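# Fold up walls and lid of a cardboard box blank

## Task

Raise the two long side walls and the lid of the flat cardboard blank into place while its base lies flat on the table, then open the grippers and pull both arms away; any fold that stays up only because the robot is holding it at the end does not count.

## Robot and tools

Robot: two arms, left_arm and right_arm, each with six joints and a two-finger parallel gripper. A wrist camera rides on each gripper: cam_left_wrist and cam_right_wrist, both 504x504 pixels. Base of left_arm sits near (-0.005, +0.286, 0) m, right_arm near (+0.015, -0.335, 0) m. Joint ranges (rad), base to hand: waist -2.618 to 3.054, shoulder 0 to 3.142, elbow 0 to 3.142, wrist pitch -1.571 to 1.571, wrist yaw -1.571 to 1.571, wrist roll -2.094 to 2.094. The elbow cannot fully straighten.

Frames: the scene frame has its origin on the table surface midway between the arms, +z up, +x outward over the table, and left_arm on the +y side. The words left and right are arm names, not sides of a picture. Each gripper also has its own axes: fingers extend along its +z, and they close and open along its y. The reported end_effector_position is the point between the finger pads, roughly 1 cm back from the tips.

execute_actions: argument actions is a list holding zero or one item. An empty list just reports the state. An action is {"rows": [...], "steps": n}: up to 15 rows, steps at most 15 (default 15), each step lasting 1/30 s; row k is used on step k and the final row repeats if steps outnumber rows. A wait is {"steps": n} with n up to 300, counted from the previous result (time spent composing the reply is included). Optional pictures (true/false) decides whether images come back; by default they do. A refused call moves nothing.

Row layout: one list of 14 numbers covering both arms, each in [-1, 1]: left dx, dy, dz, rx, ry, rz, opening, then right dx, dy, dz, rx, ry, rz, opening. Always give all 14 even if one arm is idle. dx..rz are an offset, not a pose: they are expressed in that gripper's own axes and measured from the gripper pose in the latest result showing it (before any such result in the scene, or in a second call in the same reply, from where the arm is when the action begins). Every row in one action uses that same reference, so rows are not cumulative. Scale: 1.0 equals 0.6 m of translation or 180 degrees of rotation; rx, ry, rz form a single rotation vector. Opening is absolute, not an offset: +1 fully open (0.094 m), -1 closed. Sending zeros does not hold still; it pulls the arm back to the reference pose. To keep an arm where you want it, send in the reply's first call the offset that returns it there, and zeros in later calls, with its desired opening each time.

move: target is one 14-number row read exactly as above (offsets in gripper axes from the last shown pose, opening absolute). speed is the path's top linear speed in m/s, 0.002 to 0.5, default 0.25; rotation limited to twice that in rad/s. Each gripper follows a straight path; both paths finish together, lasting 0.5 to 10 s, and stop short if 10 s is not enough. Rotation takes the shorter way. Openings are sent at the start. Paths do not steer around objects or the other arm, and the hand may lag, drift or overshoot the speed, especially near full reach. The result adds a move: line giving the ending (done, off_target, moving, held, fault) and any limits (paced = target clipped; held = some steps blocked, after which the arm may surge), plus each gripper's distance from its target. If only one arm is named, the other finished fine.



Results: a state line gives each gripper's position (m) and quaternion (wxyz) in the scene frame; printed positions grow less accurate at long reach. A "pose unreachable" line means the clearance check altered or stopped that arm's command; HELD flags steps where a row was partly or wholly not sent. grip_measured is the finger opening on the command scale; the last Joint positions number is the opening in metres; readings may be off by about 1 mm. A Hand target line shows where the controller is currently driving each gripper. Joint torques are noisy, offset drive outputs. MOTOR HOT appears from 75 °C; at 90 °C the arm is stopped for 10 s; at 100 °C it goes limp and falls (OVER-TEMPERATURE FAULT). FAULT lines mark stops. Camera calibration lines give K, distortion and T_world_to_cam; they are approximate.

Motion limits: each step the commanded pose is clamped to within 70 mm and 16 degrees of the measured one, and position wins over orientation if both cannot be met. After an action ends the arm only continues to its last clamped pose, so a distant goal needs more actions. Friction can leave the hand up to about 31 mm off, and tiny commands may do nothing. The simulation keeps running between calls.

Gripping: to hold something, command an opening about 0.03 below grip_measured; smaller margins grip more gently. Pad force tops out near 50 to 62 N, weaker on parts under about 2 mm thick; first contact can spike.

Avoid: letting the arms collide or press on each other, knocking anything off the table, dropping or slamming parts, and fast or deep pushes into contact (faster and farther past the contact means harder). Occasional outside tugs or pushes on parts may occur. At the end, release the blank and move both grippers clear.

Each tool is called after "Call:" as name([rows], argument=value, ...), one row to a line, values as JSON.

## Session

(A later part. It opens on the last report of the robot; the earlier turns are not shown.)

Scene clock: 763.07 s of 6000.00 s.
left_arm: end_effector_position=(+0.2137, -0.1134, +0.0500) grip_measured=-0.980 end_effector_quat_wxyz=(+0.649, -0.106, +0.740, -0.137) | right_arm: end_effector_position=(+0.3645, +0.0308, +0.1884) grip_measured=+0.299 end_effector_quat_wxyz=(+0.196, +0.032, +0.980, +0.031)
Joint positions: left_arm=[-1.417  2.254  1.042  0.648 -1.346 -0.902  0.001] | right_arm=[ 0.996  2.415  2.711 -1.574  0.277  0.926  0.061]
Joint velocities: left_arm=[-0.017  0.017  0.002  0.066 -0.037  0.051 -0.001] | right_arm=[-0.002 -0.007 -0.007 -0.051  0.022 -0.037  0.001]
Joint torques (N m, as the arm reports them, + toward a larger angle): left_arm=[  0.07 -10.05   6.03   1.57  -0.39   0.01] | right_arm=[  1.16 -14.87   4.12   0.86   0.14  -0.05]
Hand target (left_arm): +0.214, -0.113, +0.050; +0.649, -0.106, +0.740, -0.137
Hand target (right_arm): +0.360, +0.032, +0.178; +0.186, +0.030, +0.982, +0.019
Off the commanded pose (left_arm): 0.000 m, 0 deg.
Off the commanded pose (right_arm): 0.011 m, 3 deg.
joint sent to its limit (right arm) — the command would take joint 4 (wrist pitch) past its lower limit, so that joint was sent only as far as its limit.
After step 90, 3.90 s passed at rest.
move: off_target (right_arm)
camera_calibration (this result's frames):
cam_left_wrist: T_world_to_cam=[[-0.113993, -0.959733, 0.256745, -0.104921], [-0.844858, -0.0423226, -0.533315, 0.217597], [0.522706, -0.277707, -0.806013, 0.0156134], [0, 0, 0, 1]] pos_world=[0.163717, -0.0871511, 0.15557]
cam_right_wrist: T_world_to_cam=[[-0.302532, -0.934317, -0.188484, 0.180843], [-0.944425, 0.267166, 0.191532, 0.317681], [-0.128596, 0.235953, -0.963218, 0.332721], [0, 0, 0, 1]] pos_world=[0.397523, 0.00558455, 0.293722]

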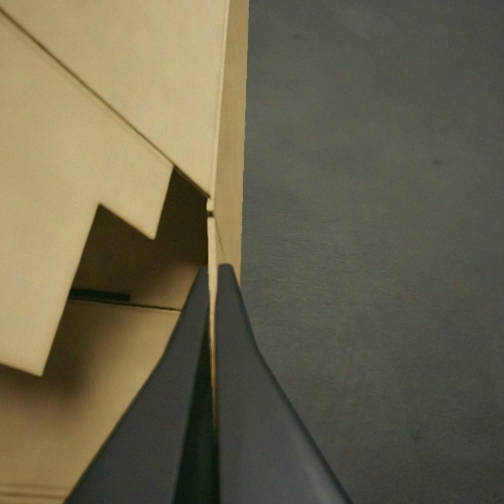

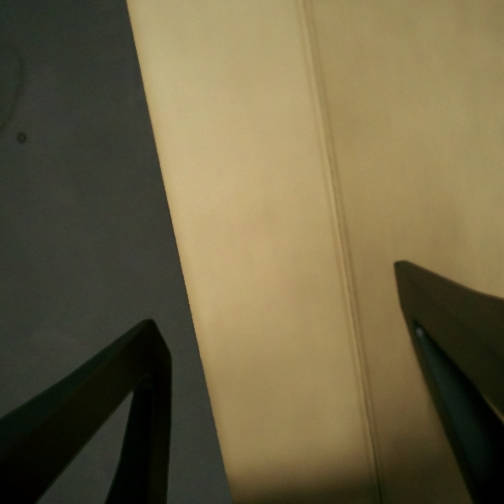

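Call:
move(target=[0,0,0,0,0,0,-1,0,0.03,-0.05,0,0,0,0.3], speed=0.1)

Call:
move(target=[0,0,0,0,0,0,-1,0.03,0.045,0.0,0,0,0,-1], speed=0.1)

Call:
move(target=[0,0,0,0,0,0,-1,0.03,0,0.09,0,0.03,0,-1], speed=0.1)

Call:
move(target=[0,0,0,0,0,0,-1,-0.02,-0.12,-0.03,0,0,0,-1], speed=0.07)

Scene clock: 771.03 s of 6000.00 s.
left_arm: end_effector_position=(+0.2137, -0.1134, +0.0500) grip_measured=-0.980 end_effector_quat_wxyz=(+0.649, -0.106, +0.740, -0.137) | right_arm: end_effector_position=(+0.3555, +0.0455, +0.2040) grip_measured=+0.299 end_effector_quat_wxyz=(+0.214, +0.023, +0.975, +0.053)
Joint positions: left_arm=[-1.417  2.254  1.042  0.648 -1.346 -0.902  0.001] | right_arm=[ 1.031  2.415  2.764 -1.575  0.286  0.933  0.061]
Joint velocities: left_arm=[-0.002 -0.007  0.002 -0.007 -0.007  0.007 -0.001] | right_arm=[ 0.007 -0.007 -0.022 -0.066 -0.007 -0.066 -0.001]
Joint torques (N m, as the arm reports them, + toward a larger angle): left_arm=[  0.08 -10.05   6.04   1.57  -0.39   0.  ] | right_arm=[  0.91 -16.82   6.73   0.99   0.19  -0.03]
Hand target (left_arm): +0.214, -0.113, +0.050; +0.649, -0.106, +0.740, -0.137
Hand target (right_arm): +0.353, +0.046, +0.217; +0.224, +0.027, +0.972, +0.065
Off the commanded pose (left_arm): 0.000 m, 0 deg.
Off the commanded pose (right_arm): 0.014 m, 3 deg.
joint sent to its limit (right arm) — the command would take joint 4 (wrist pitch) past its lower limit, so that joint was sent only as far as its limit.
After step 90, 4.20 s passed at rest.
move: off_target (right_arm)
camera_calibration (this result's frames):
cam_left_wrist: T_world_to_cam=[[-0.113993, -0.959733, 0.256745, -0.104921], [-0.844858, -0.0423226, -0.533315, 0.217597], [0.522706, -0.277707, -0.806013, 0.0156134], [0, 0, 0, 1]] pos_world=[0.163717, -0.0871511, 0.15557]
cam_right_wrist: T_world_to_cam=[[-0.270953, -0.933297, -0.235673, 0.193156], [-0.95756, 0.236331, 0.165003, 0.313653], [-0.0983, 0.270379, -0.957722, 0.329673], [0, 0, 0, 1]] pos_world=[0.385085, 0.0170092, 0.309504]

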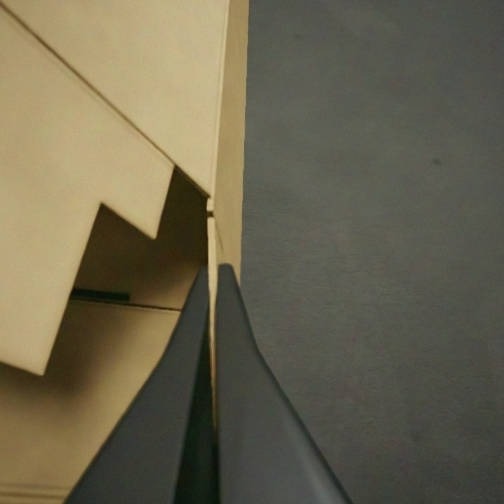

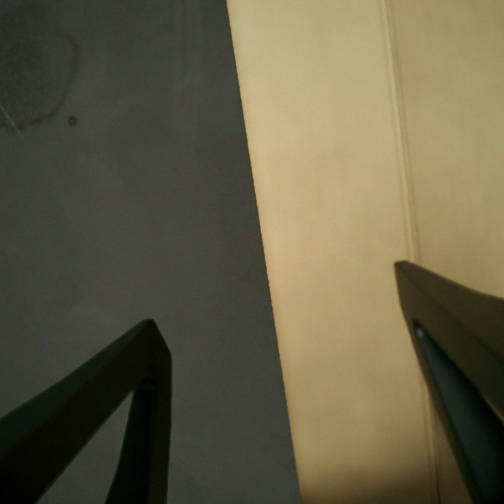

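Scene clock: 771.80 s of 6000.00 s.
left_arm: end_effector_position=(+0.2137, -0.1134, +0.0500) grip_measured=-0.980 end_effector_quat_wxyz=(+0.649, -0.106, +0.740, -0.137) | right_arm: end_effector_position=(+0.3386, +0.0707, +0.1980) grip_measured=-0.994 end_effector_quat_wxyz=(+0.219, +0.017, +0.974, +0.063)
Joint positions: left_arm=[-1.417  2.254  1.042  0.648 -1.346 -0.902  0.001] | right_arm=[ 1.091  2.461  2.819 -1.576  0.301  0.977  0.   ]
Joint velocities: left_arm=[-0.007 -0.007 -0.002  0.007 -0.007  0.022  0.   ] | right_arm=[ 0.017 -0.042  0.027 -0.022 -0.037  0.037  0.   ]
Joint torques (N m, as the arm reports them, + toward a larger angle): left_arm=[  0.08 -10.05   6.04   1.57  -0.39   0.01] | right_arm=[  0.8  -14.88   6.73   1.01   0.25  -0.02]
Hand target (left_arm): +0.214, -0.113, +0.050; +0.649, -0.106, +0.740, -0.137
Hand target (right_arm): +0.339, +0.073, +0.199; +0.223, +0.021, +0.972, +0.066
Off the commanded pose (left_arm): 0.000 m, 0 deg.
Off the commanded pose (right_arm): 0.004 m, 1 deg.
joint sent to its limit (right arm) — the command would take joint 4 (wrist pitch) past its lower limit, so that joint was sent only as far as its limit.
move: done
camera_calibration (this result's frames):
cam_left_wrist: T_world_to_cam=[[-0.113993, -0.959733, 0.256745, -0.104921], [-0.844858, -0.0423226, -0.533315, 0.217597], [0.522706, -0.277707, -0.806013, 0.0156134], [0, 0, 0, 1]] pos_world=[0.163717, -0.0871511, 0.15557]
cam_right_wrist: T_world_to_cam=[[-0.253205, -0.933371, -0.254371, 0.208335], [-0.963088, 0.218371, 0.157401, 0.297234], [-0.0913661, 0.284837, -0.954212, 0.3114], [0, 0, 0, 1]] pos_world=[0.367466, 0.0408482, 0.303351]

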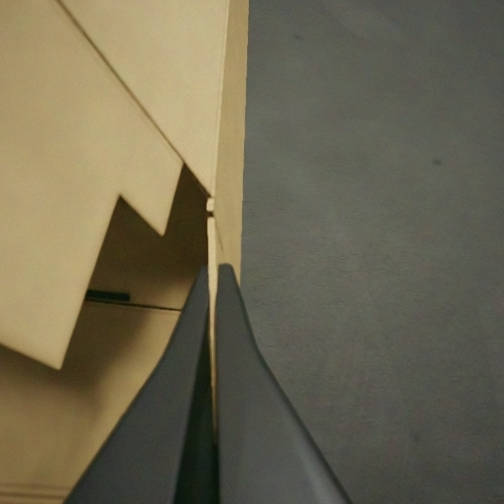

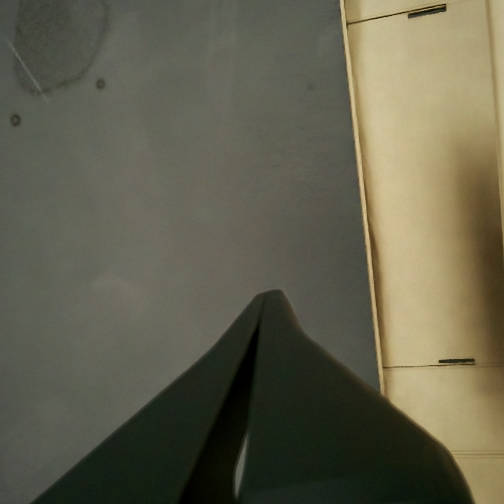

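Scene clock: 772.90 s of 6000.00 s.
left_arm: end_effector_position=(+0.2137, -0.1141, +0.0500) grip_measured=-0.980 end_effector_quat_wxyz=(+0.649, -0.106, +0.741, -0.139) | right_arm: end_effector_position=(+0.3427, +0.0809, +0.1365) grip_measured=-0.994 end_effector_quat_wxyz=(+0.171, +0.013, +0.984, +0.055)
Joint positions: left_arm=[-1.417  2.254  1.042  0.651 -1.343 -0.902  0.001] | right_arm=[ 1.07   2.441  2.544 -1.387  0.223  0.969  0.   ]
Joint velocities: left_arm=[ 0.007 -0.002  0.012 -0.007  0.037 -0.022  0.001] | right_arm=[-0.007 -0.017 -0.027 -0.022  0.007 -0.022  0.   ]
Joint torques (N m, as the arm reports them, + toward a larger angle): left_arm=[  0.08 -10.05   6.03   1.55  -0.42   0.01] | right_arm=[ -0.2  -18.44   4.42   1.12  -0.03  -0.2 ]
Hand target (left_arm): +0.214, -0.113, +0.050; +0.650, -0.106, +0.740, -0.137
Hand target (right_arm): +0.345, +0.078, +0.142; +0.172, +0.014, +0.983, +0.062
Off the commanded pose (left_arm): 0.001 m, 0 deg.
Off the commanded pose (right_arm): 0.007 m, 1 deg.
move: done
camera_calibration (this result's frames):
cam_left_wrist: T_world_to_cam=[[-0.116408, -0.958557, 0.260034, -0.10509], [-0.845744, -0.041601, -0.531965, 0.217724], [0.520736, -0.281847, -0.805851, 0.0153769], [0, 0, 0, 1]] pos_world=[0.163898, -0.0873434, 0.15554]
cam_right_wrist: T_world_to_cam=[[-0.265451, -0.940356, -0.212758, 0.202374], [-0.945749, 0.211093, 0.24698, 0.291054], [-0.187337, 0.266777, -0.945376, 0.283329], [0, 0, 0, 1]] pos_world=[0.382063, 0.0532788, 0.239025]

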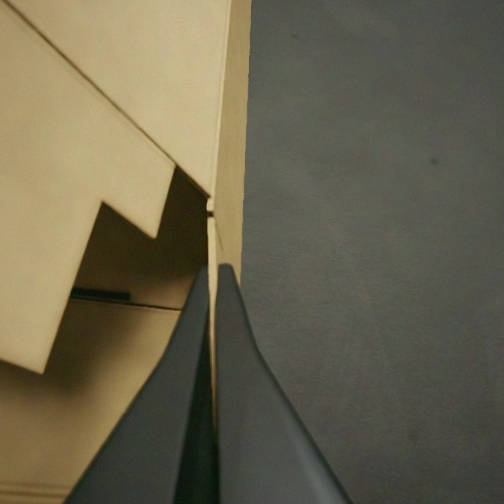

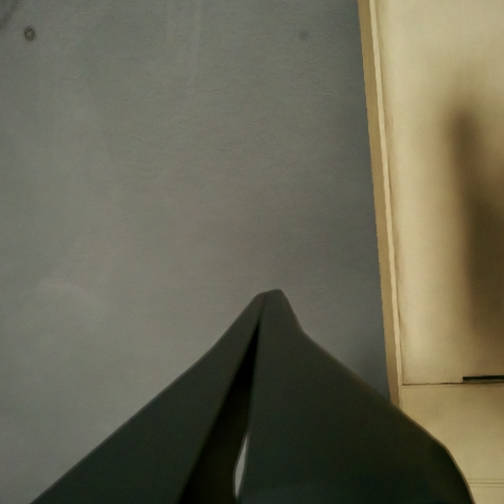

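Scene clock: 774.30 s of 6000.00 s.
left_arm: end_effector_position=(+0.2112, -0.1196, +0.0500) grip_measured=-0.980 end_effector_quat_wxyz=(+0.643, -0.101, +0.744, -0.151) | right_arm: end_effector_position=(+0.3565, +0.0238, +0.1682) grip_measured=-0.995 end_effector_quat_wxyz=(+0.200, +0.015, +0.976, +0.084)
Joint positions: left_arm=[-1.423  2.254  1.042  0.671 -1.321 -0.892  0.001] | right_arm=[ 0.975  2.105  2.072 -1.147  0.203  0.869  0.   ]
Joint velocities: left_arm=[-0.017  0.007 -0.007  0.022 -0.066  0.081 -0.001] | right_arm=[-0.007 -0.007 -0.017  0.007 -0.007 -0.037 -0.001]
Joint torques (N m, as the arm reports them, + toward a larger angle): left_arm=[ 0.41 -9.96  5.97  1.49 -0.58 -0.07] | right_arm=[ -0.68 -13.75   3.8    0.67  -0.11  -0.14]
Hand target (left_arm): +0.214, -0.114, +0.050; +0.649, -0.106, +0.741, -0.139
Hand target (right_arm): +0.349, +0.008, +0.150; +0.170, +0.013, +0.984, +0.055
Off the commanded pose (left_arm): 0.006 m, 2 deg.
Off the commanded pose (right_arm): 0.027 m, 5 deg.
move: off_target (right_arm)
camera_calibration (this result's frames):
cam_left_wrist: T_world_to_cam=[[-0.138246, -0.952365, 0.271825, -0.105924], [-0.850857, -0.0262614, -0.524741, 0.217947], [0.506884, -0.303827, -0.806696, 0.0154948], [0, 0, 0, 1]] pos_world=[0.162944, -0.0904473, 0.155658]
cam_right_wrist: T_world_to_cam=[[-0.247749, -0.926472, -0.28332, 0.164317], [-0.959904, 0.195143, 0.201256, 0.321433], [-0.13117, 0.321821, -0.93767, 0.308503], [0, 0, 0, 1]] pos_world=[0.389721, -0.00977288, 0.271138]

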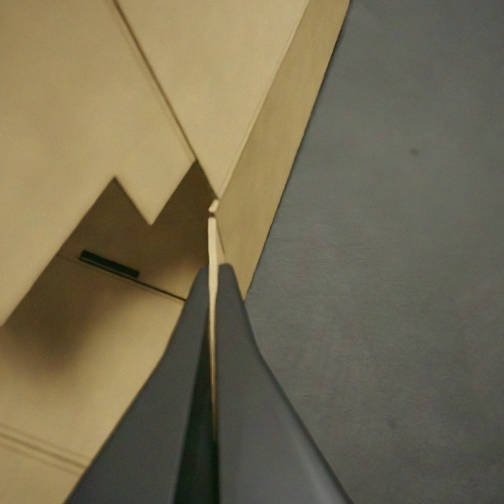

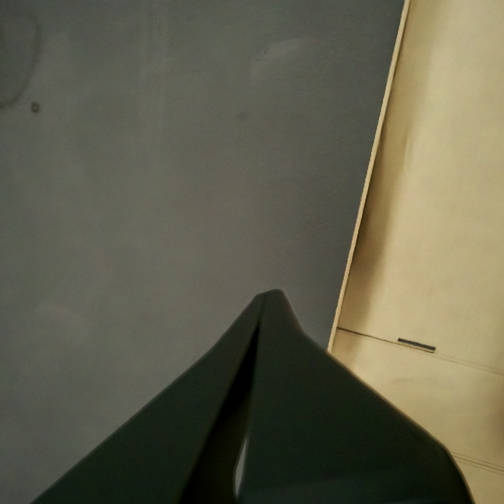

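Call:
move(target=[0,0,0,0,0,0,-1,-0.02,0.0,-0.08,0.03,0,0,-1], speed=0.06)

Call:
move(target=[0,0,0,0,0,0,-1,0,-0.09,-0.04,0.03,0,0,-1], speed=0.05)

Scene clock: 781.20 s of 6000.00 s.
left_arm: end_effector_position=(+0.2112, -0.1198, +0.0504) grip_measured=-0.980 end_effector_quat_wxyz=(+0.644, -0.100, +0.744, -0.151) | right_arm: end_effector_position=(+0.3509, +0.0116, +0.2173) grip_measured=-0.995 end_effector_quat_wxyz=(+0.200, +0.025, +0.979, +0.041)
Joint positions: left_arm=[-1.423  2.254  1.042  0.675 -1.321 -0.887  0.001] | right_arm=[ 0.99   2.256  2.543 -1.54   0.266  0.902  0.   ]
Joint velocities: left_arm=[-0.012 -0.012 -0.007 -0.007 -0.037 -0.007  0.   ] | right_arm=[-0.002 -0.012  0.012 -0.051  0.007 -0.007 -0.   ]
Joint torques (N m, as the arm reports them, + toward a larger angle): left_arm=[  0.07 -10.07   6.07   1.58  -0.38  -0.05] | right_arm=[  1.22 -13.07   6.78   0.86   0.18  -0.05]
Hand target (left_arm): +0.211, -0.120, +0.050; +0.643, -0.101, +0.744, -0.151
Hand target (right_arm): +0.349, +0.015, +0.216; +0.201, +0.024, +0.979, +0.039
Off the commanded pose (left_arm): 0.000 m, 0 deg.
Off the commanded pose (right_arm): 0.005 m, 0 deg.
After step 90, 2.40 s passed at rest.
move: done
camera_calibration (this result's frames):
cam_left_wrist: T_world_to_cam=[[-0.139138, -0.952776, 0.269922, -0.105973], [-0.850393, -0.0247066, -0.525568, 0.218272], [0.507417, -0.302666, -0.806797, 0.0157288], [0, 0, 0, 1]] pos_world=[0.162891, -0.0908153, 0.156011]
cam_right_wrist: T_world_to_cam=[[-0.283009, -0.936337, -0.207797, 0.161616], [-0.951145, 0.246114, 0.186415, 0.308111], [-0.123406, 0.250403, -0.960245, 0.360692], [0, 0, 0, 1]] pos_world=[0.383308, -0.0148219, 0.322499]

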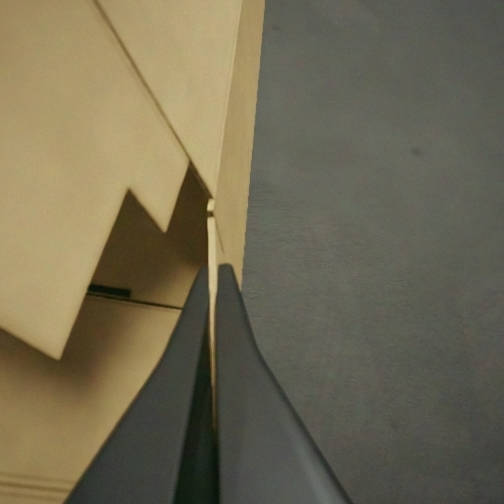

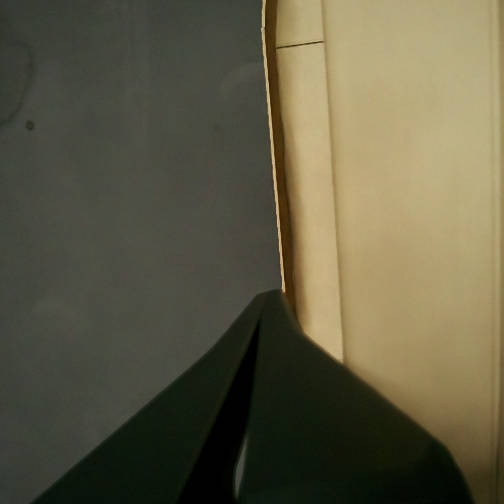

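Scene clock: 782.73 s of 6000.00 s.
left_arm: end_effector_position=(+0.2112, -0.1198, +0.0504) grip_measured=-0.980 end_effector_quat_wxyz=(+0.644, -0.100, +0.744, -0.151) | right_arm: end_effector_position=(+0.3420, -0.0343, +0.2322) grip_measured=-0.995 end_effector_quat_wxyz=(+0.201, +0.033, +0.979, +0.004)
Joint positions: left_arm=[-1.423  2.254  1.042  0.675 -1.321 -0.887  0.001] | right_arm=[ 0.955  2.116  2.383 -1.569  0.307  0.886  0.   ]
Joint velocities: left_arm=[-0.002 -0.022  0.002 -0.007  0.022  0.007 -0.   ] | right_arm=[-0.007 -0.007 -0.017 -0.007 -0.007 -0.11  -0.001]
Joint torques (N m, as the arm reports them, + toward a larger angle): left_arm=[  0.08 -10.08   6.07   1.6   -0.38   0.01] | right_arm=[ -0.32 -14.95   4.31   0.8    0.23  -0.2 ]
Hand target (left_arm): +0.211, -0.120, +0.050; +0.644, -0.100, +0.744, -0.151
Hand target (right_arm): +0.341, -0.044, +0.234; +0.200, +0.034, +0.979, -0.005
Off the commanded pose (left_arm): 0.000 m, 0 deg.
Off the commanded pose (right_arm): 0.010 m, 1 deg.
joint sent to its limit (right arm) — the command would take joint 4 (wrist pitch) past its lower limit, so that joint was sent only as far as its limit.
move: done
camera_calibration (this result's frames):
cam_left_wrist: T_world_to_cam=[[-0.139138, -0.952776, 0.269922, -0.105973], [-0.850393, -0.0247066, -0.525568, 0.218272], [0.507417, -0.302666, -0.806797, 0.0157288], [0, 0, 0, 1]] pos_world=[0.162891, -0.0908153, 0.156011]
cam_right_wrist: T_world_to_cam=[[-0.312721, -0.939175, -0.141972, 0.113993], [-0.942507, 0.288276, 0.169049, 0.310722], [-0.11784, 0.186675, -0.975329, 0.384877], [0, 0, 0, 1]] pos_world=[0.37386, -0.054361, 0.339038]

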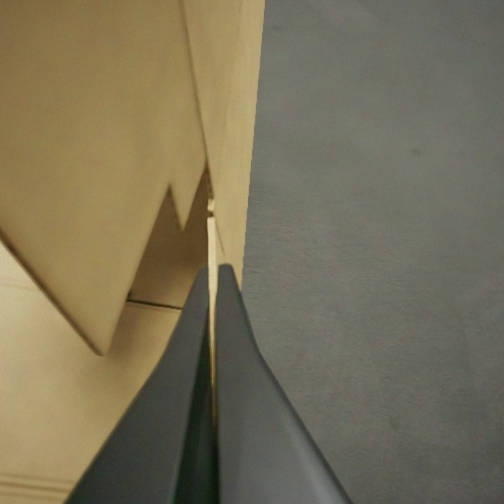

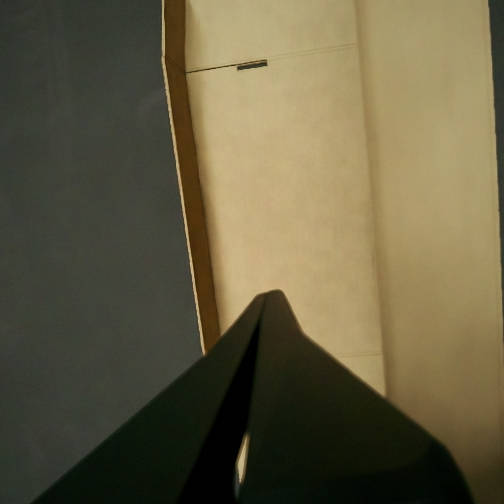

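The box has sprung back straight and the gripper is now inside the lid. I'll keep pushing.

Call:
move(target=[0,0,0,0,0,0,-1,0,-0.15,0,0,0,0,-1], speed=0.07)

Call:
move(target=[0,0,0,0,0,0,-1,0.03,-0.14,0.05,0,0.04,0,-1], speed=0.07)

Scene clock: 787.30 s of 6000.00 s.
left_arm: end_effector_position=(+0.2112, -0.1198, +0.0504) grip_measured=-0.980 end_effector_quat_wxyz=(+0.644, -0.100, +0.744, -0.151) | right_arm: end_effector_position=(+0.3391, -0.1204, +0.2288) grip_measured=-0.995 end_effector_quat_wxyz=(+0.198, +0.034, +0.980, +0.000)
Joint positions: left_arm=[-1.423  2.254  1.042  0.675 -1.321 -0.887  0.001] | right_arm=[ 0.795  1.788  1.897 -1.376  0.263  0.728  0.   ]
Joint velocities: left_arm=[ 0.002  0.007 -0.007 -0.007  0.007 -0.007 -0.001] | right_arm=[-0.007 -0.012 -0.002 -0.037 -0.066  0.022  0.   ]
Joint torques (N m, as the arm reports them, + toward a larger angle): left_arm=[  0.08 -10.07   6.07   1.6   -0.38   0.01] | right_arm=[ -0.23 -11.83   4.28   1.04   0.06  -0.18]
Hand target (left_arm): +0.211, -0.120, +0.050; +0.644, -0.100, +0.744, -0.151
Hand target (right_arm): +0.338, -0.124, +0.230; +0.200, +0.034, +0.979, +0.004
Off the commanded pose (left_arm): 0.000 m, 0 deg.
Off the commanded pose (right_arm): 0.005 m, 1 deg.
move: done
camera_calibration (this result's frames):
cam_left_wrist: T_world_to_cam=[[-0.139138, -0.952776, 0.269922, -0.105973], [-0.850393, -0.0247066, -0.525568, 0.218272], [0.507417, -0.302666, -0.806797, 0.0157288], [0, 0, 0, 1]] pos_world=[0.162891, -0.0908153, 0.156011]
cam_right_wrist: T_world_to_cam=[[-0.316202, -0.939231, -0.133647, 0.0310154], [-0.940683, 0.29214, 0.172538, 0.332336], [-0.12301, 0.180276, -0.975894, 0.398362], [0, 0, 0, 1]] pos_world=[0.371432, -0.139773, 0.335563]

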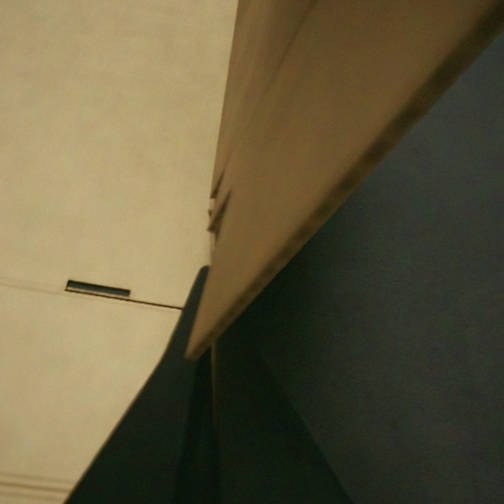

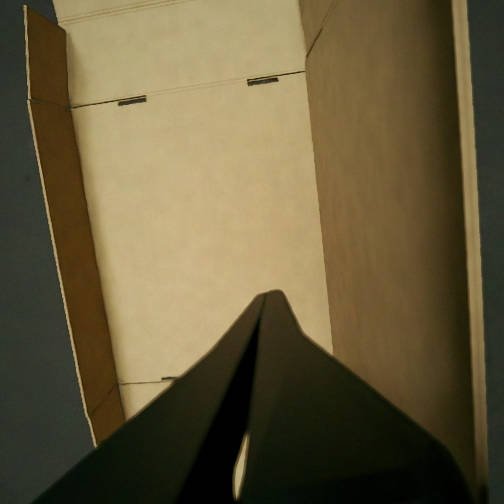

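Scene clock: 789.00 s of 6000.00 s.
left_arm: end_effector_position=(+0.2112, -0.1198, +0.0504) grip_measured=-0.980 end_effector_quat_wxyz=(+0.644, -0.099, +0.744, -0.150) | right_arm: end_effector_position=(+0.3320, -0.1999, +0.1913) grip_measured=-0.995 end_effector_quat_wxyz=(+0.132, +0.034, +0.991, -0.002)
Joint positions: left_arm=[-1.423  2.254  1.042  0.675 -1.321 -0.884  0.001] | right_arm=[ 0.561  1.65   1.62  -1.31   0.128  0.52   0.   ]
Joint velocities: left_arm=[ 0.007  0.002  0.007  0.007 -0.037  0.007  0.001] | right_arm=[ 0.002 -0.007 -0.002 -0.051 -0.11  -0.051 -0.   ]
Joint torques (N m, as the arm reports them, + toward a larger angle): left_arm=[  0.07 -10.08   6.07   1.61  -0.38  -0.02] | right_arm=[ -0.22 -10.69   4.7    0.95   0.02  -0.13]
Hand target (left_arm): +0.211, -0.120, +0.050; +0.644, -0.100, +0.744, -0.150
Hand target (right_arm): +0.330, -0.204, +0.193; +0.135, +0.034, +0.990, +0.002
Off the commanded pose (left_arm): 0.000 m, 0 deg.
Off the commanded pose (right_arm): 0.005 m, 1 deg.
move: done
camera_calibration (this result's frames):
cam_left_wrist: T_world_to_cam=[[-0.139584, -0.953532, 0.267009, -0.105823], [-0.85025, -0.0227945, -0.525886, 0.218487], [0.507535, -0.30043, -0.807558, 0.0160102], [0, 0, 0, 1]] pos_world=[0.162872, -0.091115, 0.156084]
cam_right_wrist: T_world_to_cam=[[-0.332078, -0.938921, -0.090286, -0.053858], [-0.908511, 0.292641, 0.298276, 0.32078], [-0.253637, 0.181077, -0.9502, 0.413893], [0, 0, 0, 1]] pos_world=[0.378525, -0.219388, 0.292737]

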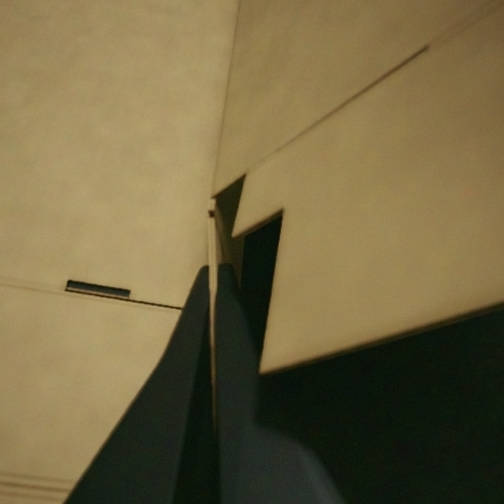

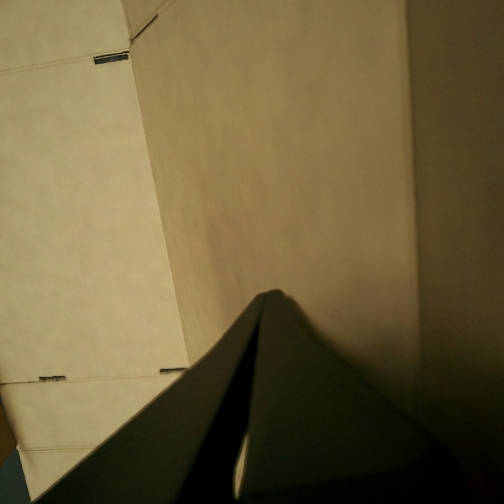

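Call:
move(target=[0,0,0,0,0,0,-1,0.03,-0.11,0.13,0.08,0.03,0,-1], speed=0.08)

Call:
move(target=[0,0,0,0,0,0,-1,0.01,-0.04,0.09,-0.03,0,0,-1], speed=0.06)

Scene clock: 794.07 s of 6000.00 s.
left_arm: end_effector_position=(+0.2112, -0.1198, +0.0504) grip_measured=-0.980 end_effector_quat_wxyz=(+0.644, -0.097, +0.744, -0.148) | right_arm: end_effector_position=(+0.3328, -0.2584, +0.1206) grip_measured=-0.995 end_effector_quat_wxyz=(+0.092, +0.050, +0.988, -0.113)
Joint positions: left_arm=[-1.423  2.254  1.042  0.675 -1.322 -0.878  0.001] | right_arm=[ 0.478  1.699  1.394 -1.192  0.284  0.473  0.   ]
Joint velocities: left_arm=[-0.002 -0.017 -0.007 -0.037 -0.051  0.007 -0.   ] | right_arm=[-0.017 -0.027  0.002  0.051  0.037 -0.037 -0.001]
Joint torques (N m, as the arm reports them, + toward a larger angle): left_arm=[  0.08 -10.07   6.07   1.61  -0.37  -0.06] | right_arm=[-0.39 -7.78  4.64  0.64  0.29 -0.1 ]
Hand target (left_arm): +0.211, -0.120, +0.050; +0.644, -0.099, +0.744, -0.150
Hand target (right_arm): +0.332, -0.265, +0.111; +0.081, +0.049, +0.988, -0.125
Off the commanded pose (left_arm): 0.000 m, 0 deg.
Off the commanded pose (right_arm): 0.012 m, 2 deg.
After step 90, 0.03 s passed at rest.
move: off_target (right_arm)
camera_calibration (this result's frames):
cam_left_wrist: T_world_to_cam=[[-0.140155, -0.954976, 0.261492, -0.105551], [-0.84987, -0.0194732, -0.526632, 0.218869], [0.508013, -0.296044, -0.808876, 0.0165392], [0, 0, 0, 1]] pos_world=[0.162815, -0.0916399, 0.156242]
cam_right_wrist: T_world_to_cam=[[-0.386163, -0.911642, 0.140668, -0.117728], [-0.861373, 0.410944, 0.298597, 0.374567], [-0.330021, -0.00586033, -0.943956, 0.333862], [0, 0, 0, 1]] pos_world=[0.387361, -0.259296, 0.219867]

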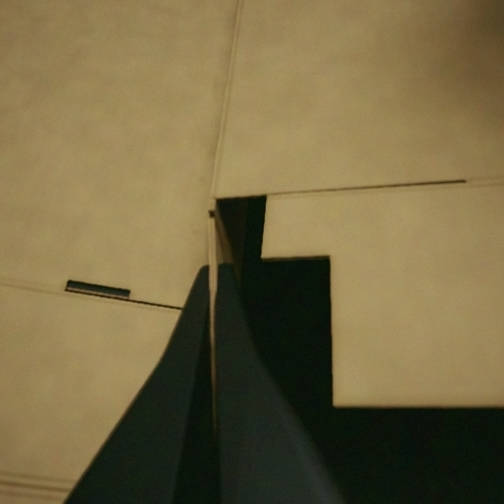

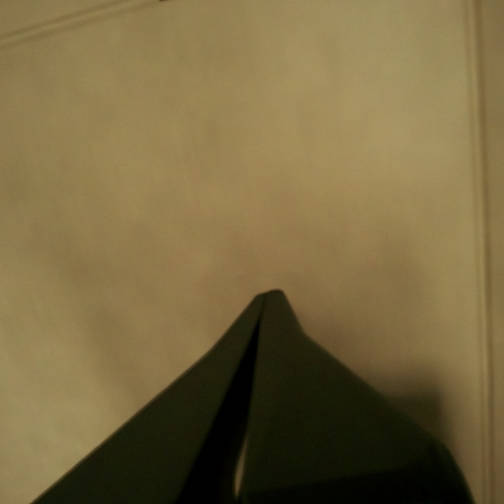

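Scene clock: 795.53 s of 6000.00 s.
left_arm: end_effector_position=(+0.2112, -0.1196, +0.0505) grip_measured=-0.980 end_effector_quat_wxyz=(+0.645, -0.095, +0.744, -0.146) | right_arm: end_effector_position=(+0.3358, -0.2916, +0.0716) grip_measured=-0.995 end_effector_quat_wxyz=(+0.088, +0.045, +0.993, -0.072)
Joint positions: left_arm=[-1.423  2.254  1.042  0.675 -1.322 -0.872  0.001] | right_arm=[ 0.327  1.67   1.174 -0.944  0.186  0.311  0.   ]
Joint velocities: left_arm=[ 0.012  0.012  0.002  0.007 -0.051 -0.022 -0.001] | right_arm=[ 0.007  0.007 -0.007 -0.066 -0.007 -0.066 -0.001]
Joint torques (N m, as the arm reports them, + toward a larger angle): left_arm=[  0.08 -10.07   6.06   1.61  -0.37  -0.05] | right_arm=[ -0.2  -10.59   4.51   0.83  -0.06  -0.15]
Hand target (left_arm): +0.211, -0.120, +0.050; +0.644, -0.097, +0.744, -0.147
Hand target (right_arm): +0.334, -0.293, +0.072; +0.092, +0.046, +0.992, -0.066
Off the commanded pose (left_arm): 0.000 m, 0 deg.
Off the commanded pose (right_arm): 0.004 m, 1 deg.
move: done
camera_calibration (this result's frames):
cam_left_wrist: T_world_to_cam=[[-0.140458, -0.95644, 0.255917, -0.105288], [-0.849382, -0.0164147, -0.527523, 0.219229], [0.508745, -0.291466, -0.810078, 0.0170693], [0, 0, 0, 1]] pos_world=[0.162737, -0.0921277, 0.156421]
cam_right_wrist: T_world_to_cam=[[-0.370994, -0.926198, 0.0672368, -0.144048], [-0.865642, 0.371133, 0.336042, 0.392577], [-0.336196, 0.0664668, -0.939444, 0.311224], [0, 0, 0, 1]] pos_world=[0.391022, -0.299801, 0.17014]

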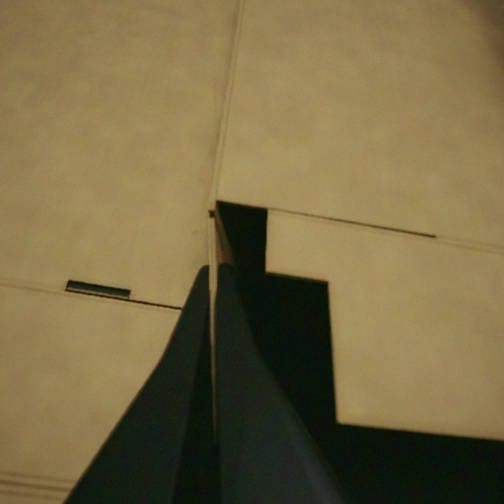

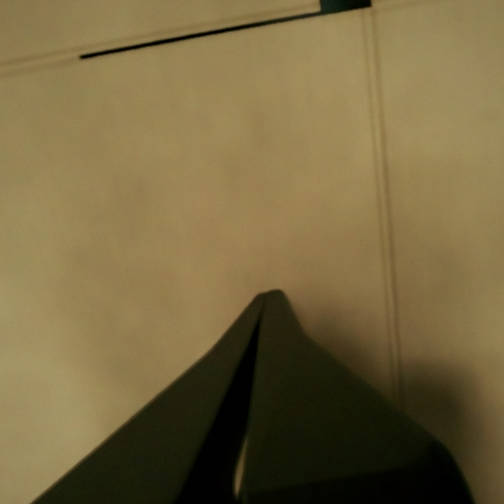

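Call:
move(target=[0,0,0,0,0,0,-1,-0.02,0.02,-0.14,0,0,0,-1], speed=0.1)

Call:
move(target=[0,0,0,0,0,0,-1,-0.02,0.11,-0.12,-0.04,-0.02,0,-1], speed=0.08)

Call:
move(target=[0,0,0,0,0,0,-1,-0.01,0.13,-0.04,0,-0.02,0,-1], speed=0.08)

Scene clock: 800.50 s of 6000.00 s.
left_arm: end_effector_position=(+0.2112, -0.1196, +0.0505) grip_measured=-0.980 end_effector_quat_wxyz=(+0.645, -0.094, +0.744, -0.145) | right_arm: end_effector_position=(+0.3341, -0.2703, +0.1464) grip_measured=-0.995 end_effector_quat_wxyz=(+0.081, +0.045, +0.993, -0.071)
Joint positions: left_arm=[-1.423  2.254  1.042  0.675 -1.323 -0.87   0.001] | right_arm=[ 0.393  1.67   1.476 -1.271  0.189  0.378  0.   ]
Joint velocities: left_arm=[ 0.002  0.002 -0.012 -0.007 -0.037 -0.022 -0.   ] | right_arm=[ 0.002 -0.002  0.002 -0.037 -0.007 -0.022 -0.001]
Joint torques (N m, as the arm reports them, + toward a larger angle): left_arm=[  0.08 -10.07   6.07   1.6   -0.38  -0.02] | right_arm=[ 1.09 -9.63  7.22  0.46  0.16 -0.02]
Hand target (left_arm): +0.211, -0.120, +0.050; +0.645, -0.095, +0.744, -0.146
Hand target (right_arm): +0.334, -0.269, +0.154; +0.088, +0.045, +0.992, -0.072
Off the commanded pose (left_arm): 0.000 m, 0 deg.
Off the commanded pose (right_arm): 0.008 m, 1 deg.
After step 90, 0.53 s passed at rest.
move: done
camera_calibration (this result's frames):
cam_left_wrist: T_world_to_cam=[[-0.140523, -0.957028, 0.253674, -0.105184], [-0.849166, -0.0152436, -0.527906, 0.219369], [0.509088, -0.289595, -0.810533, 0.0172815], [0, 0, 0, 1]] pos_world=[0.162702, -0.0923155, 0.156496]
cam_right_wrist: T_world_to_cam=[[-0.370193, -0.926293, 0.0702775, -0.13067], [-0.860959, 0.370524, 0.348513, 0.354531], [-0.348864, 0.0685109, -0.934666, 0.383562], [0, 0, 0, 1]] pos_world=[0.390674, -0.278679, 0.244127]

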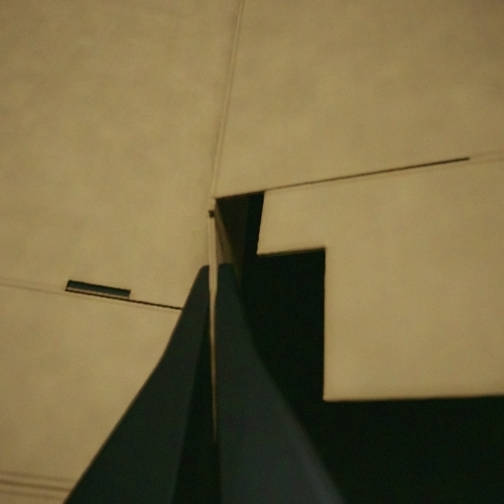

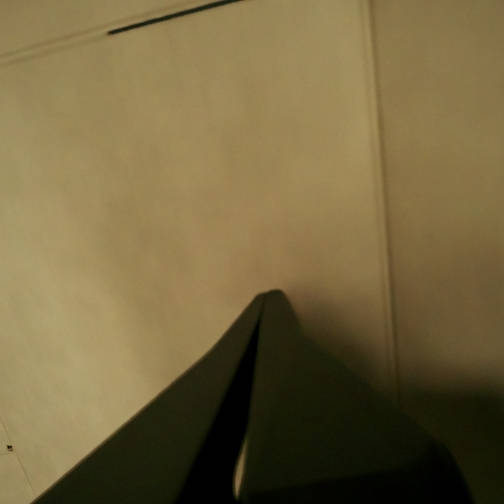

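Scene clock: 802.20 s of 6000.00 s.
left_arm: end_effector_position=(+0.2112, -0.1196, +0.0505) grip_measured=-0.980 end_effector_quat_wxyz=(+0.645, -0.094, +0.744, -0.145) | right_arm: end_effector_position=(+0.3397, -0.2007, +0.2099) grip_measured=-0.995 end_effector_quat_wxyz=(+0.119, +0.039, +0.992, -0.013)
Joint positions: left_arm=[-1.423  2.254  1.042  0.675 -1.323 -0.87   0.001] | right_arm=[ 0.552  1.727  1.789 -1.434  0.136  0.522  0.   ]
Joint velocities: left_arm=[-0.007 -0.007  0.002  0.022  0.051 -0.007 -0.   ] | right_arm=[-0.002 -0.007 -0.027 -0.081  0.066 -0.022 -0.001]
Joint torques (N m, as the arm reports them, + toward a larger angle): left_arm=[  0.08 -10.07   6.06   1.6   -0.38   0.  ] | right_arm=[ 1.07 -7.95  7.26  0.76 -0.03 -0.02]
Hand target (left_arm): +0.211, -0.120, +0.051; +0.645, -0.094, +0.744, -0.145
Hand target (right_arm): +0.340, -0.196, +0.210; +0.115, +0.038, +0.993, -0.010
Off the commanded pose (left_arm): 0.000 m, 0 deg.
Off the commanded pose (right_arm): 0.006 m, 1 deg.
move: done
camera_calibration (this result's frames):
cam_left_wrist: T_world_to_cam=[[-0.140578, -0.957117, 0.253309, -0.105165], [-0.849148, -0.015004, -0.527942, 0.219396], [0.509103, -0.289314, -0.810624, 0.0173165], [0, 0, 0, 1]] pos_world=[0.1627, -0.0923531, 0.156505]
cam_right_wrist: T_world_to_cam=[[-0.345082, -0.936472, -0.0627658, -0.0513079], [-0.897143, 0.309462, 0.315225, 0.318379], [-0.275776, 0.165089, -0.946939, 0.437214], [0, 0, 0, 1]] pos_world=[0.388499, -0.218754, 0.310434]

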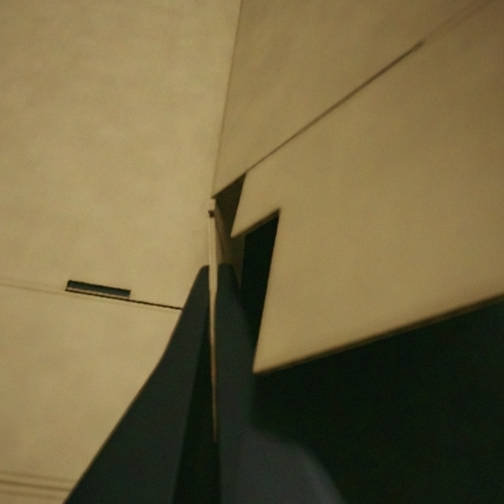

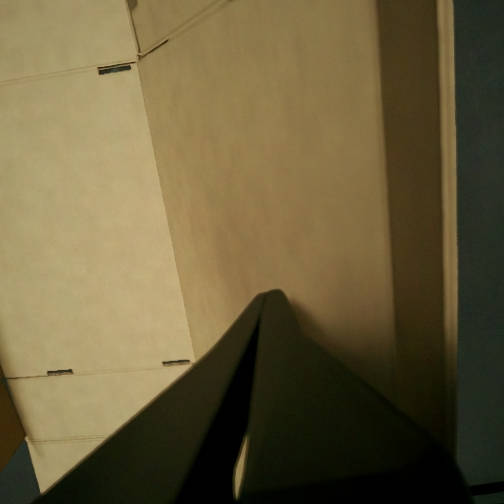

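Scene clock: 803.70 s of 6000.00 s.
left_arm: end_effector_position=(+0.2112, -0.1196, +0.0505) grip_measured=-0.980 end_effector_quat_wxyz=(+0.645, -0.094, +0.744, -0.145) | right_arm: end_effector_position=(+0.3438, -0.1253, +0.2334) grip_measured=-0.995 end_effector_quat_wxyz=(+0.152, +0.037, +0.988, -0.011)
Joint positions: left_arm=[-1.423  2.254  1.042  0.675 -1.323 -0.87   0.001] | right_arm=[ 0.755  1.902  2.097 -1.544  0.211  0.711  0.   ]
Joint velocities: left_arm=[-0.012 -0.007 -0.002 -0.022  0.037 -0.037  0.001] | right_arm=[-0.002 -0.022 -0.002 -0.022  0.037 -0.007  0.   ]
Joint torques (N m, as the arm reports them, + toward a larger angle): left_arm=[  0.08 -10.08   6.08   1.6   -0.37   0.01] | right_arm=[ 0.96 -9.47  6.9   0.72  0.23 -0.06]
Hand target (left_arm): +0.211, -0.120, +0.051; +0.645, -0.094, +0.744, -0.145
Hand target (right_arm): +0.345, -0.123, +0.234; +0.152, +0.038, +0.987, -0.014
Off the commanded pose (left_arm): 0.000 m, 0 deg.
Off the commanded pose (right_arm): 0.004 m, 0 deg.
move: done
camera_calibration (this result's frames):
cam_left_wrist: T_world_to_cam=[[-0.140578, -0.957117, 0.253309, -0.105165], [-0.849148, -0.015004, -0.527942, 0.219396], [0.509103, -0.289314, -0.810624, 0.0173165], [0, 0, 0, 1]] pos_world=[0.1627, -0.0923531, 0.156505]
cam_right_wrist: T_world_to_cam=[[-0.336791, -0.937721, -0.0851487, 0.0244326], [-0.916946, 0.306086, 0.255973, 0.311554], [-0.213968, 0.164286, -0.962927, 0.430573], [0, 0, 0, 1]] pos_world=[0.386036, -0.143188, 0.336941]

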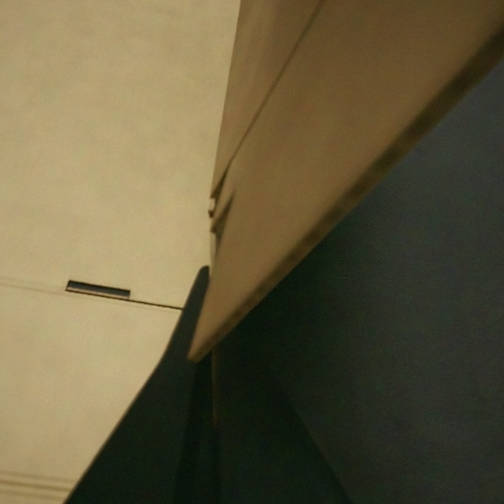

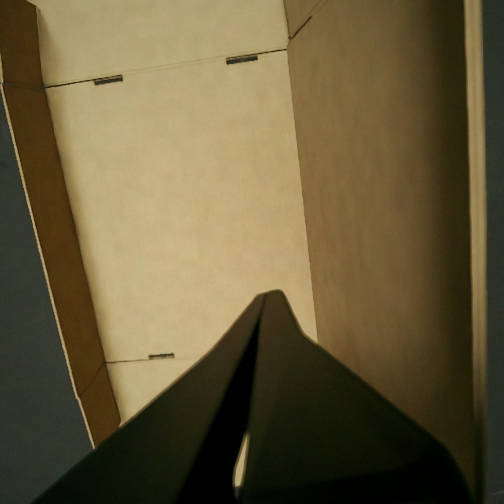

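Call:
move(target=[0,0,0,0,0,0,-1,0,0.09,0,0,0,0,-1], speed=0.05)

Scene clock: 809.10 s of 6000.00 s.
left_arm: end_effector_position=(+0.2112, -0.1196, +0.0505) grip_measured=-0.980 end_effector_quat_wxyz=(+0.645, -0.094, +0.744, -0.145) | right_arm: end_effector_position=(+0.3464, -0.0751, +0.2317) grip_measured=-0.995 end_effector_quat_wxyz=(+0.164, +0.034, +0.986, +0.002)
Joint positions: left_arm=[-1.423  2.254  1.042  0.675 -1.323 -0.87   0.001] | right_arm=[ 0.853  2.034  2.275 -1.572  0.23   0.799  0.   ]
Joint velocities: left_arm=[ 0.007 -0.027  0.002 -0.037  0.022 -0.051 -0.   ] | right_arm=[ 0.012  0.017  0.012  0.037 -0.066  0.037 -0.001]
Joint torques (N m, as the arm reports them, + toward a larger angle): left_arm=[  0.09 -10.07   6.06   1.6   -0.38   0.01] | right_arm=[  1.04 -10.98   6.76   0.8    0.14  -0.08]
Hand target (left_arm): +0.211, -0.120, +0.051; +0.645, -0.094, +0.744, -0.145
Hand target (right_arm): +0.347, -0.071, +0.232; +0.167, +0.035, +0.985, +0.002
Off the commanded pose (left_arm): 0.000 m, 0 deg.
Off the commanded pose (right_arm): 0.004 m, 2 deg.
joint sent to its limit (right arm) — the command would take joint 4 (wrist pitch) past its lower limit, so that joint was sent only as far as its limit.
After step 90, 1.00 s passed at rest.
move: done
camera_calibration (this result's frames):
cam_left_wrist: T_world_to_cam=[[-0.140578, -0.957117, 0.253309, -0.105165], [-0.849148, -0.015004, -0.527942, 0.219396], [0.509103, -0.289314, -0.810624, 0.0173165], [0, 0, 0, 1]] pos_world=[0.1627, -0.0923531, 0.156505]
cam_right_wrist: T_world_to_cam=[[-0.324303, -0.938691, -0.11699, 0.0752562], [-0.926552, 0.290294, 0.23923, 0.305003], [-0.190602, 0.18598, -0.963889, 0.41501], [0, 0, 0, 1]] pos_world=[0.386108, -0.0950816, 0.335862]

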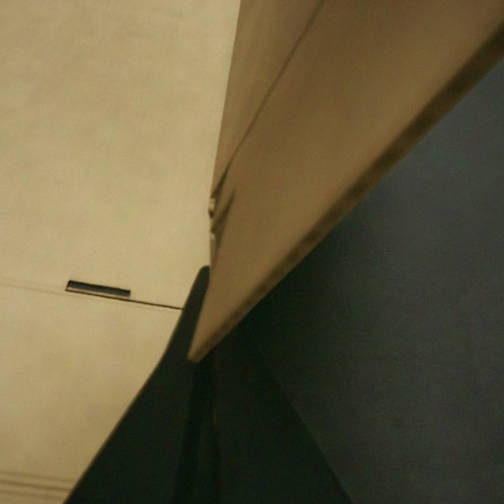

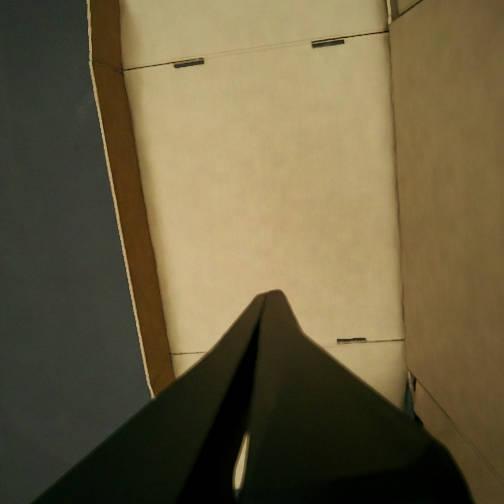

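Call:
move(target=[0,0,0,0,0,0,-0.6,0,0,0,0,0,0,-1])

Call:
move(target=[0,0,-0.11,0,0,0,0.2,0,0,0,0,0,0,-1], speed=0.06)

Scene clock: 812.23 s of 6000.00 s.
left_arm: end_effector_position=(+0.2112, -0.1196, +0.0505) grip_measured=-0.603 end_effector_quat_wxyz=(+0.645, -0.094, +0.744, -0.145) | right_arm: end_effector_position=(+0.3465, -0.0752, +0.2319) grip_measured=-0.995 end_effector_quat_wxyz=(+0.165, +0.035, +0.986, +0.002)
Joint positions: left_arm=[-1.423  2.254  1.042  0.675 -1.323 -0.87   0.019] | right_arm=[ 0.853  2.034  2.275 -1.572  0.231  0.801  0.   ]
Joint velocities: left_arm=[-0.007 -0.007  0.002 -0.037 -0.051 -0.037  0.   ] | right_arm=[-0.002  0.012 -0.017  0.037  0.139 -0.022  0.001]
Joint torques (N m, as the arm reports them, + toward a larger angle): left_arm=[  0.07 -10.04   6.09   1.6   -0.38   0.01] | right_arm=[  0.5  -12.25   5.36   0.87   0.13  -0.12]
Hand target (left_arm): +0.211, -0.120, +0.051; +0.645, -0.094, +0.744, -0.145
Hand target (right_arm): +0.346, -0.075, +0.232; +0.164, +0.034, +0.986, +0.002
Off the commanded pose (left_arm): 0.000 m, 0 deg.
Off the commanded pose (right_arm): 0.000 m, 0 deg.
move: done
camera_calibration (this result's frames):
cam_left_wrist: T_world_to_cam=[[-0.140578, -0.957117, 0.253309, -0.105165], [-0.849148, -0.015004, -0.527942, 0.219396], [0.509103, -0.289314, -0.810624, 0.0173165], [0, 0, 0, 1]] pos_world=[0.1627, -0.0923531, 0.156505]
cam_right_wrist: T_world_to_cam=[[-0.325788, -0.93814, -0.117284, 0.0758407], [-0.926304, 0.291894, 0.23824, 0.305409], [-0.189268, 0.186257, -0.964099, 0.414814], [0, 0, 0, 1]] pos_world=[0.386121, -0.0952599, 0.336055]

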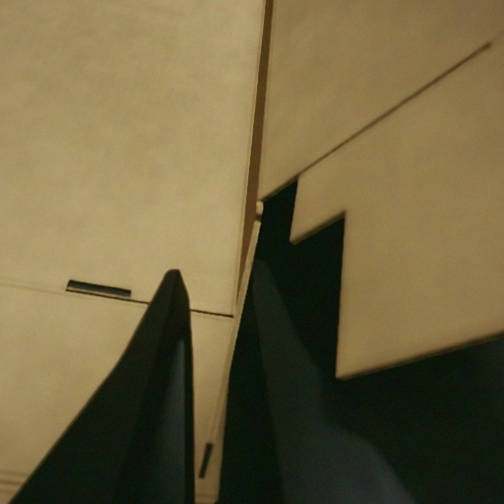

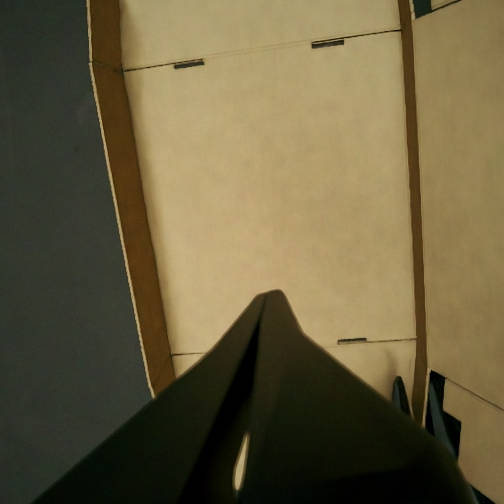

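Scene clock: 813.97 s of 6000.00 s.
left_arm: end_effector_position=(+0.1483, -0.1094, +0.0502) grip_measured=+0.197 end_effector_quat_wxyz=(+0.646, -0.084, +0.745, -0.143) | right_arm: end_effector_position=(+0.3465, -0.0752, +0.2319) grip_measured=-0.995 end_effector_quat_wxyz=(+0.165, +0.035, +0.986, +0.002)
Joint positions: left_arm=[-1.584  2.207  1.126 -0.027 -1.43  -1.434  0.056] | right_arm=[ 0.853  2.034  2.275 -1.572  0.231  0.801  0.   ]
Joint velocities: left_arm=[-0.007  0.002  0.095 -0.33  -0.081 -0.271 -0.   ] | right_arm=[ 0.027  0.017 -0.002  0.007 -0.11  -0.037 -0.   ]
Joint torques (N m, as the arm reports them, + toward a larger angle): left_arm=[ -0.35 -10.48   8.44   0.84  -0.69  -0.04] | right_arm=[  0.44 -12.22   5.51   0.87   0.13  -0.09]
Hand target (left_arm): +0.146, -0.113, +0.058; +0.645, -0.090, +0.744, -0.149
Hand target (right_arm): +0.347, -0.075, +0.232; +0.165, +0.035, +0.986, +0.002
Off the commanded pose (left_arm): 0.010 m, 1 deg.
Off the commanded pose (right_arm): 0.000 m, 0 deg.
move: done
camera_calibration (this result's frames):
cam_left_wrist: T_world_to_cam=[[-0.153288, -0.959303, 0.237151, -0.10172], [-0.848317, 0.00466215, -0.529469, 0.168021], [0.506815, -0.28234, -0.814507, 0.0533103], [0, 0, 0, 1]] pos_world=[0.0999241, -0.0833121, 0.156506]
cam_right_wrist: T_world_to_cam=[[-0.325788, -0.93814, -0.117284, 0.0758407], [-0.926304, 0.291894, 0.23824, 0.305409], [-0.189268, 0.186257, -0.964099, 0.414814], [0, 0, 0, 1]] pos_world=[0.386121, -0.0952599, 0.336055]

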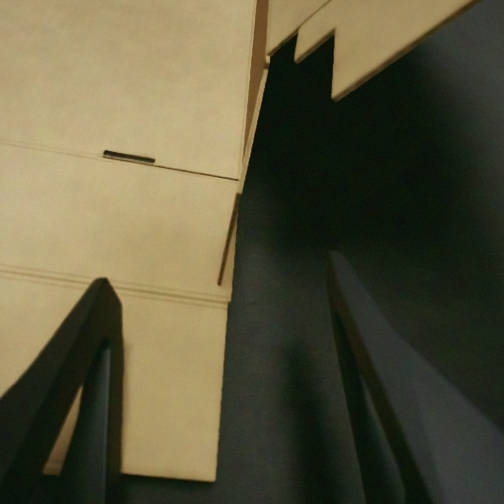

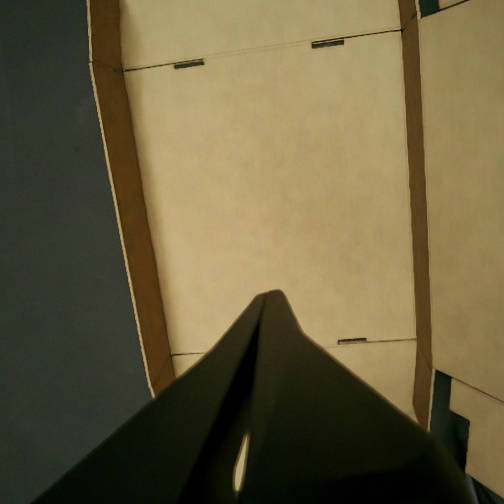

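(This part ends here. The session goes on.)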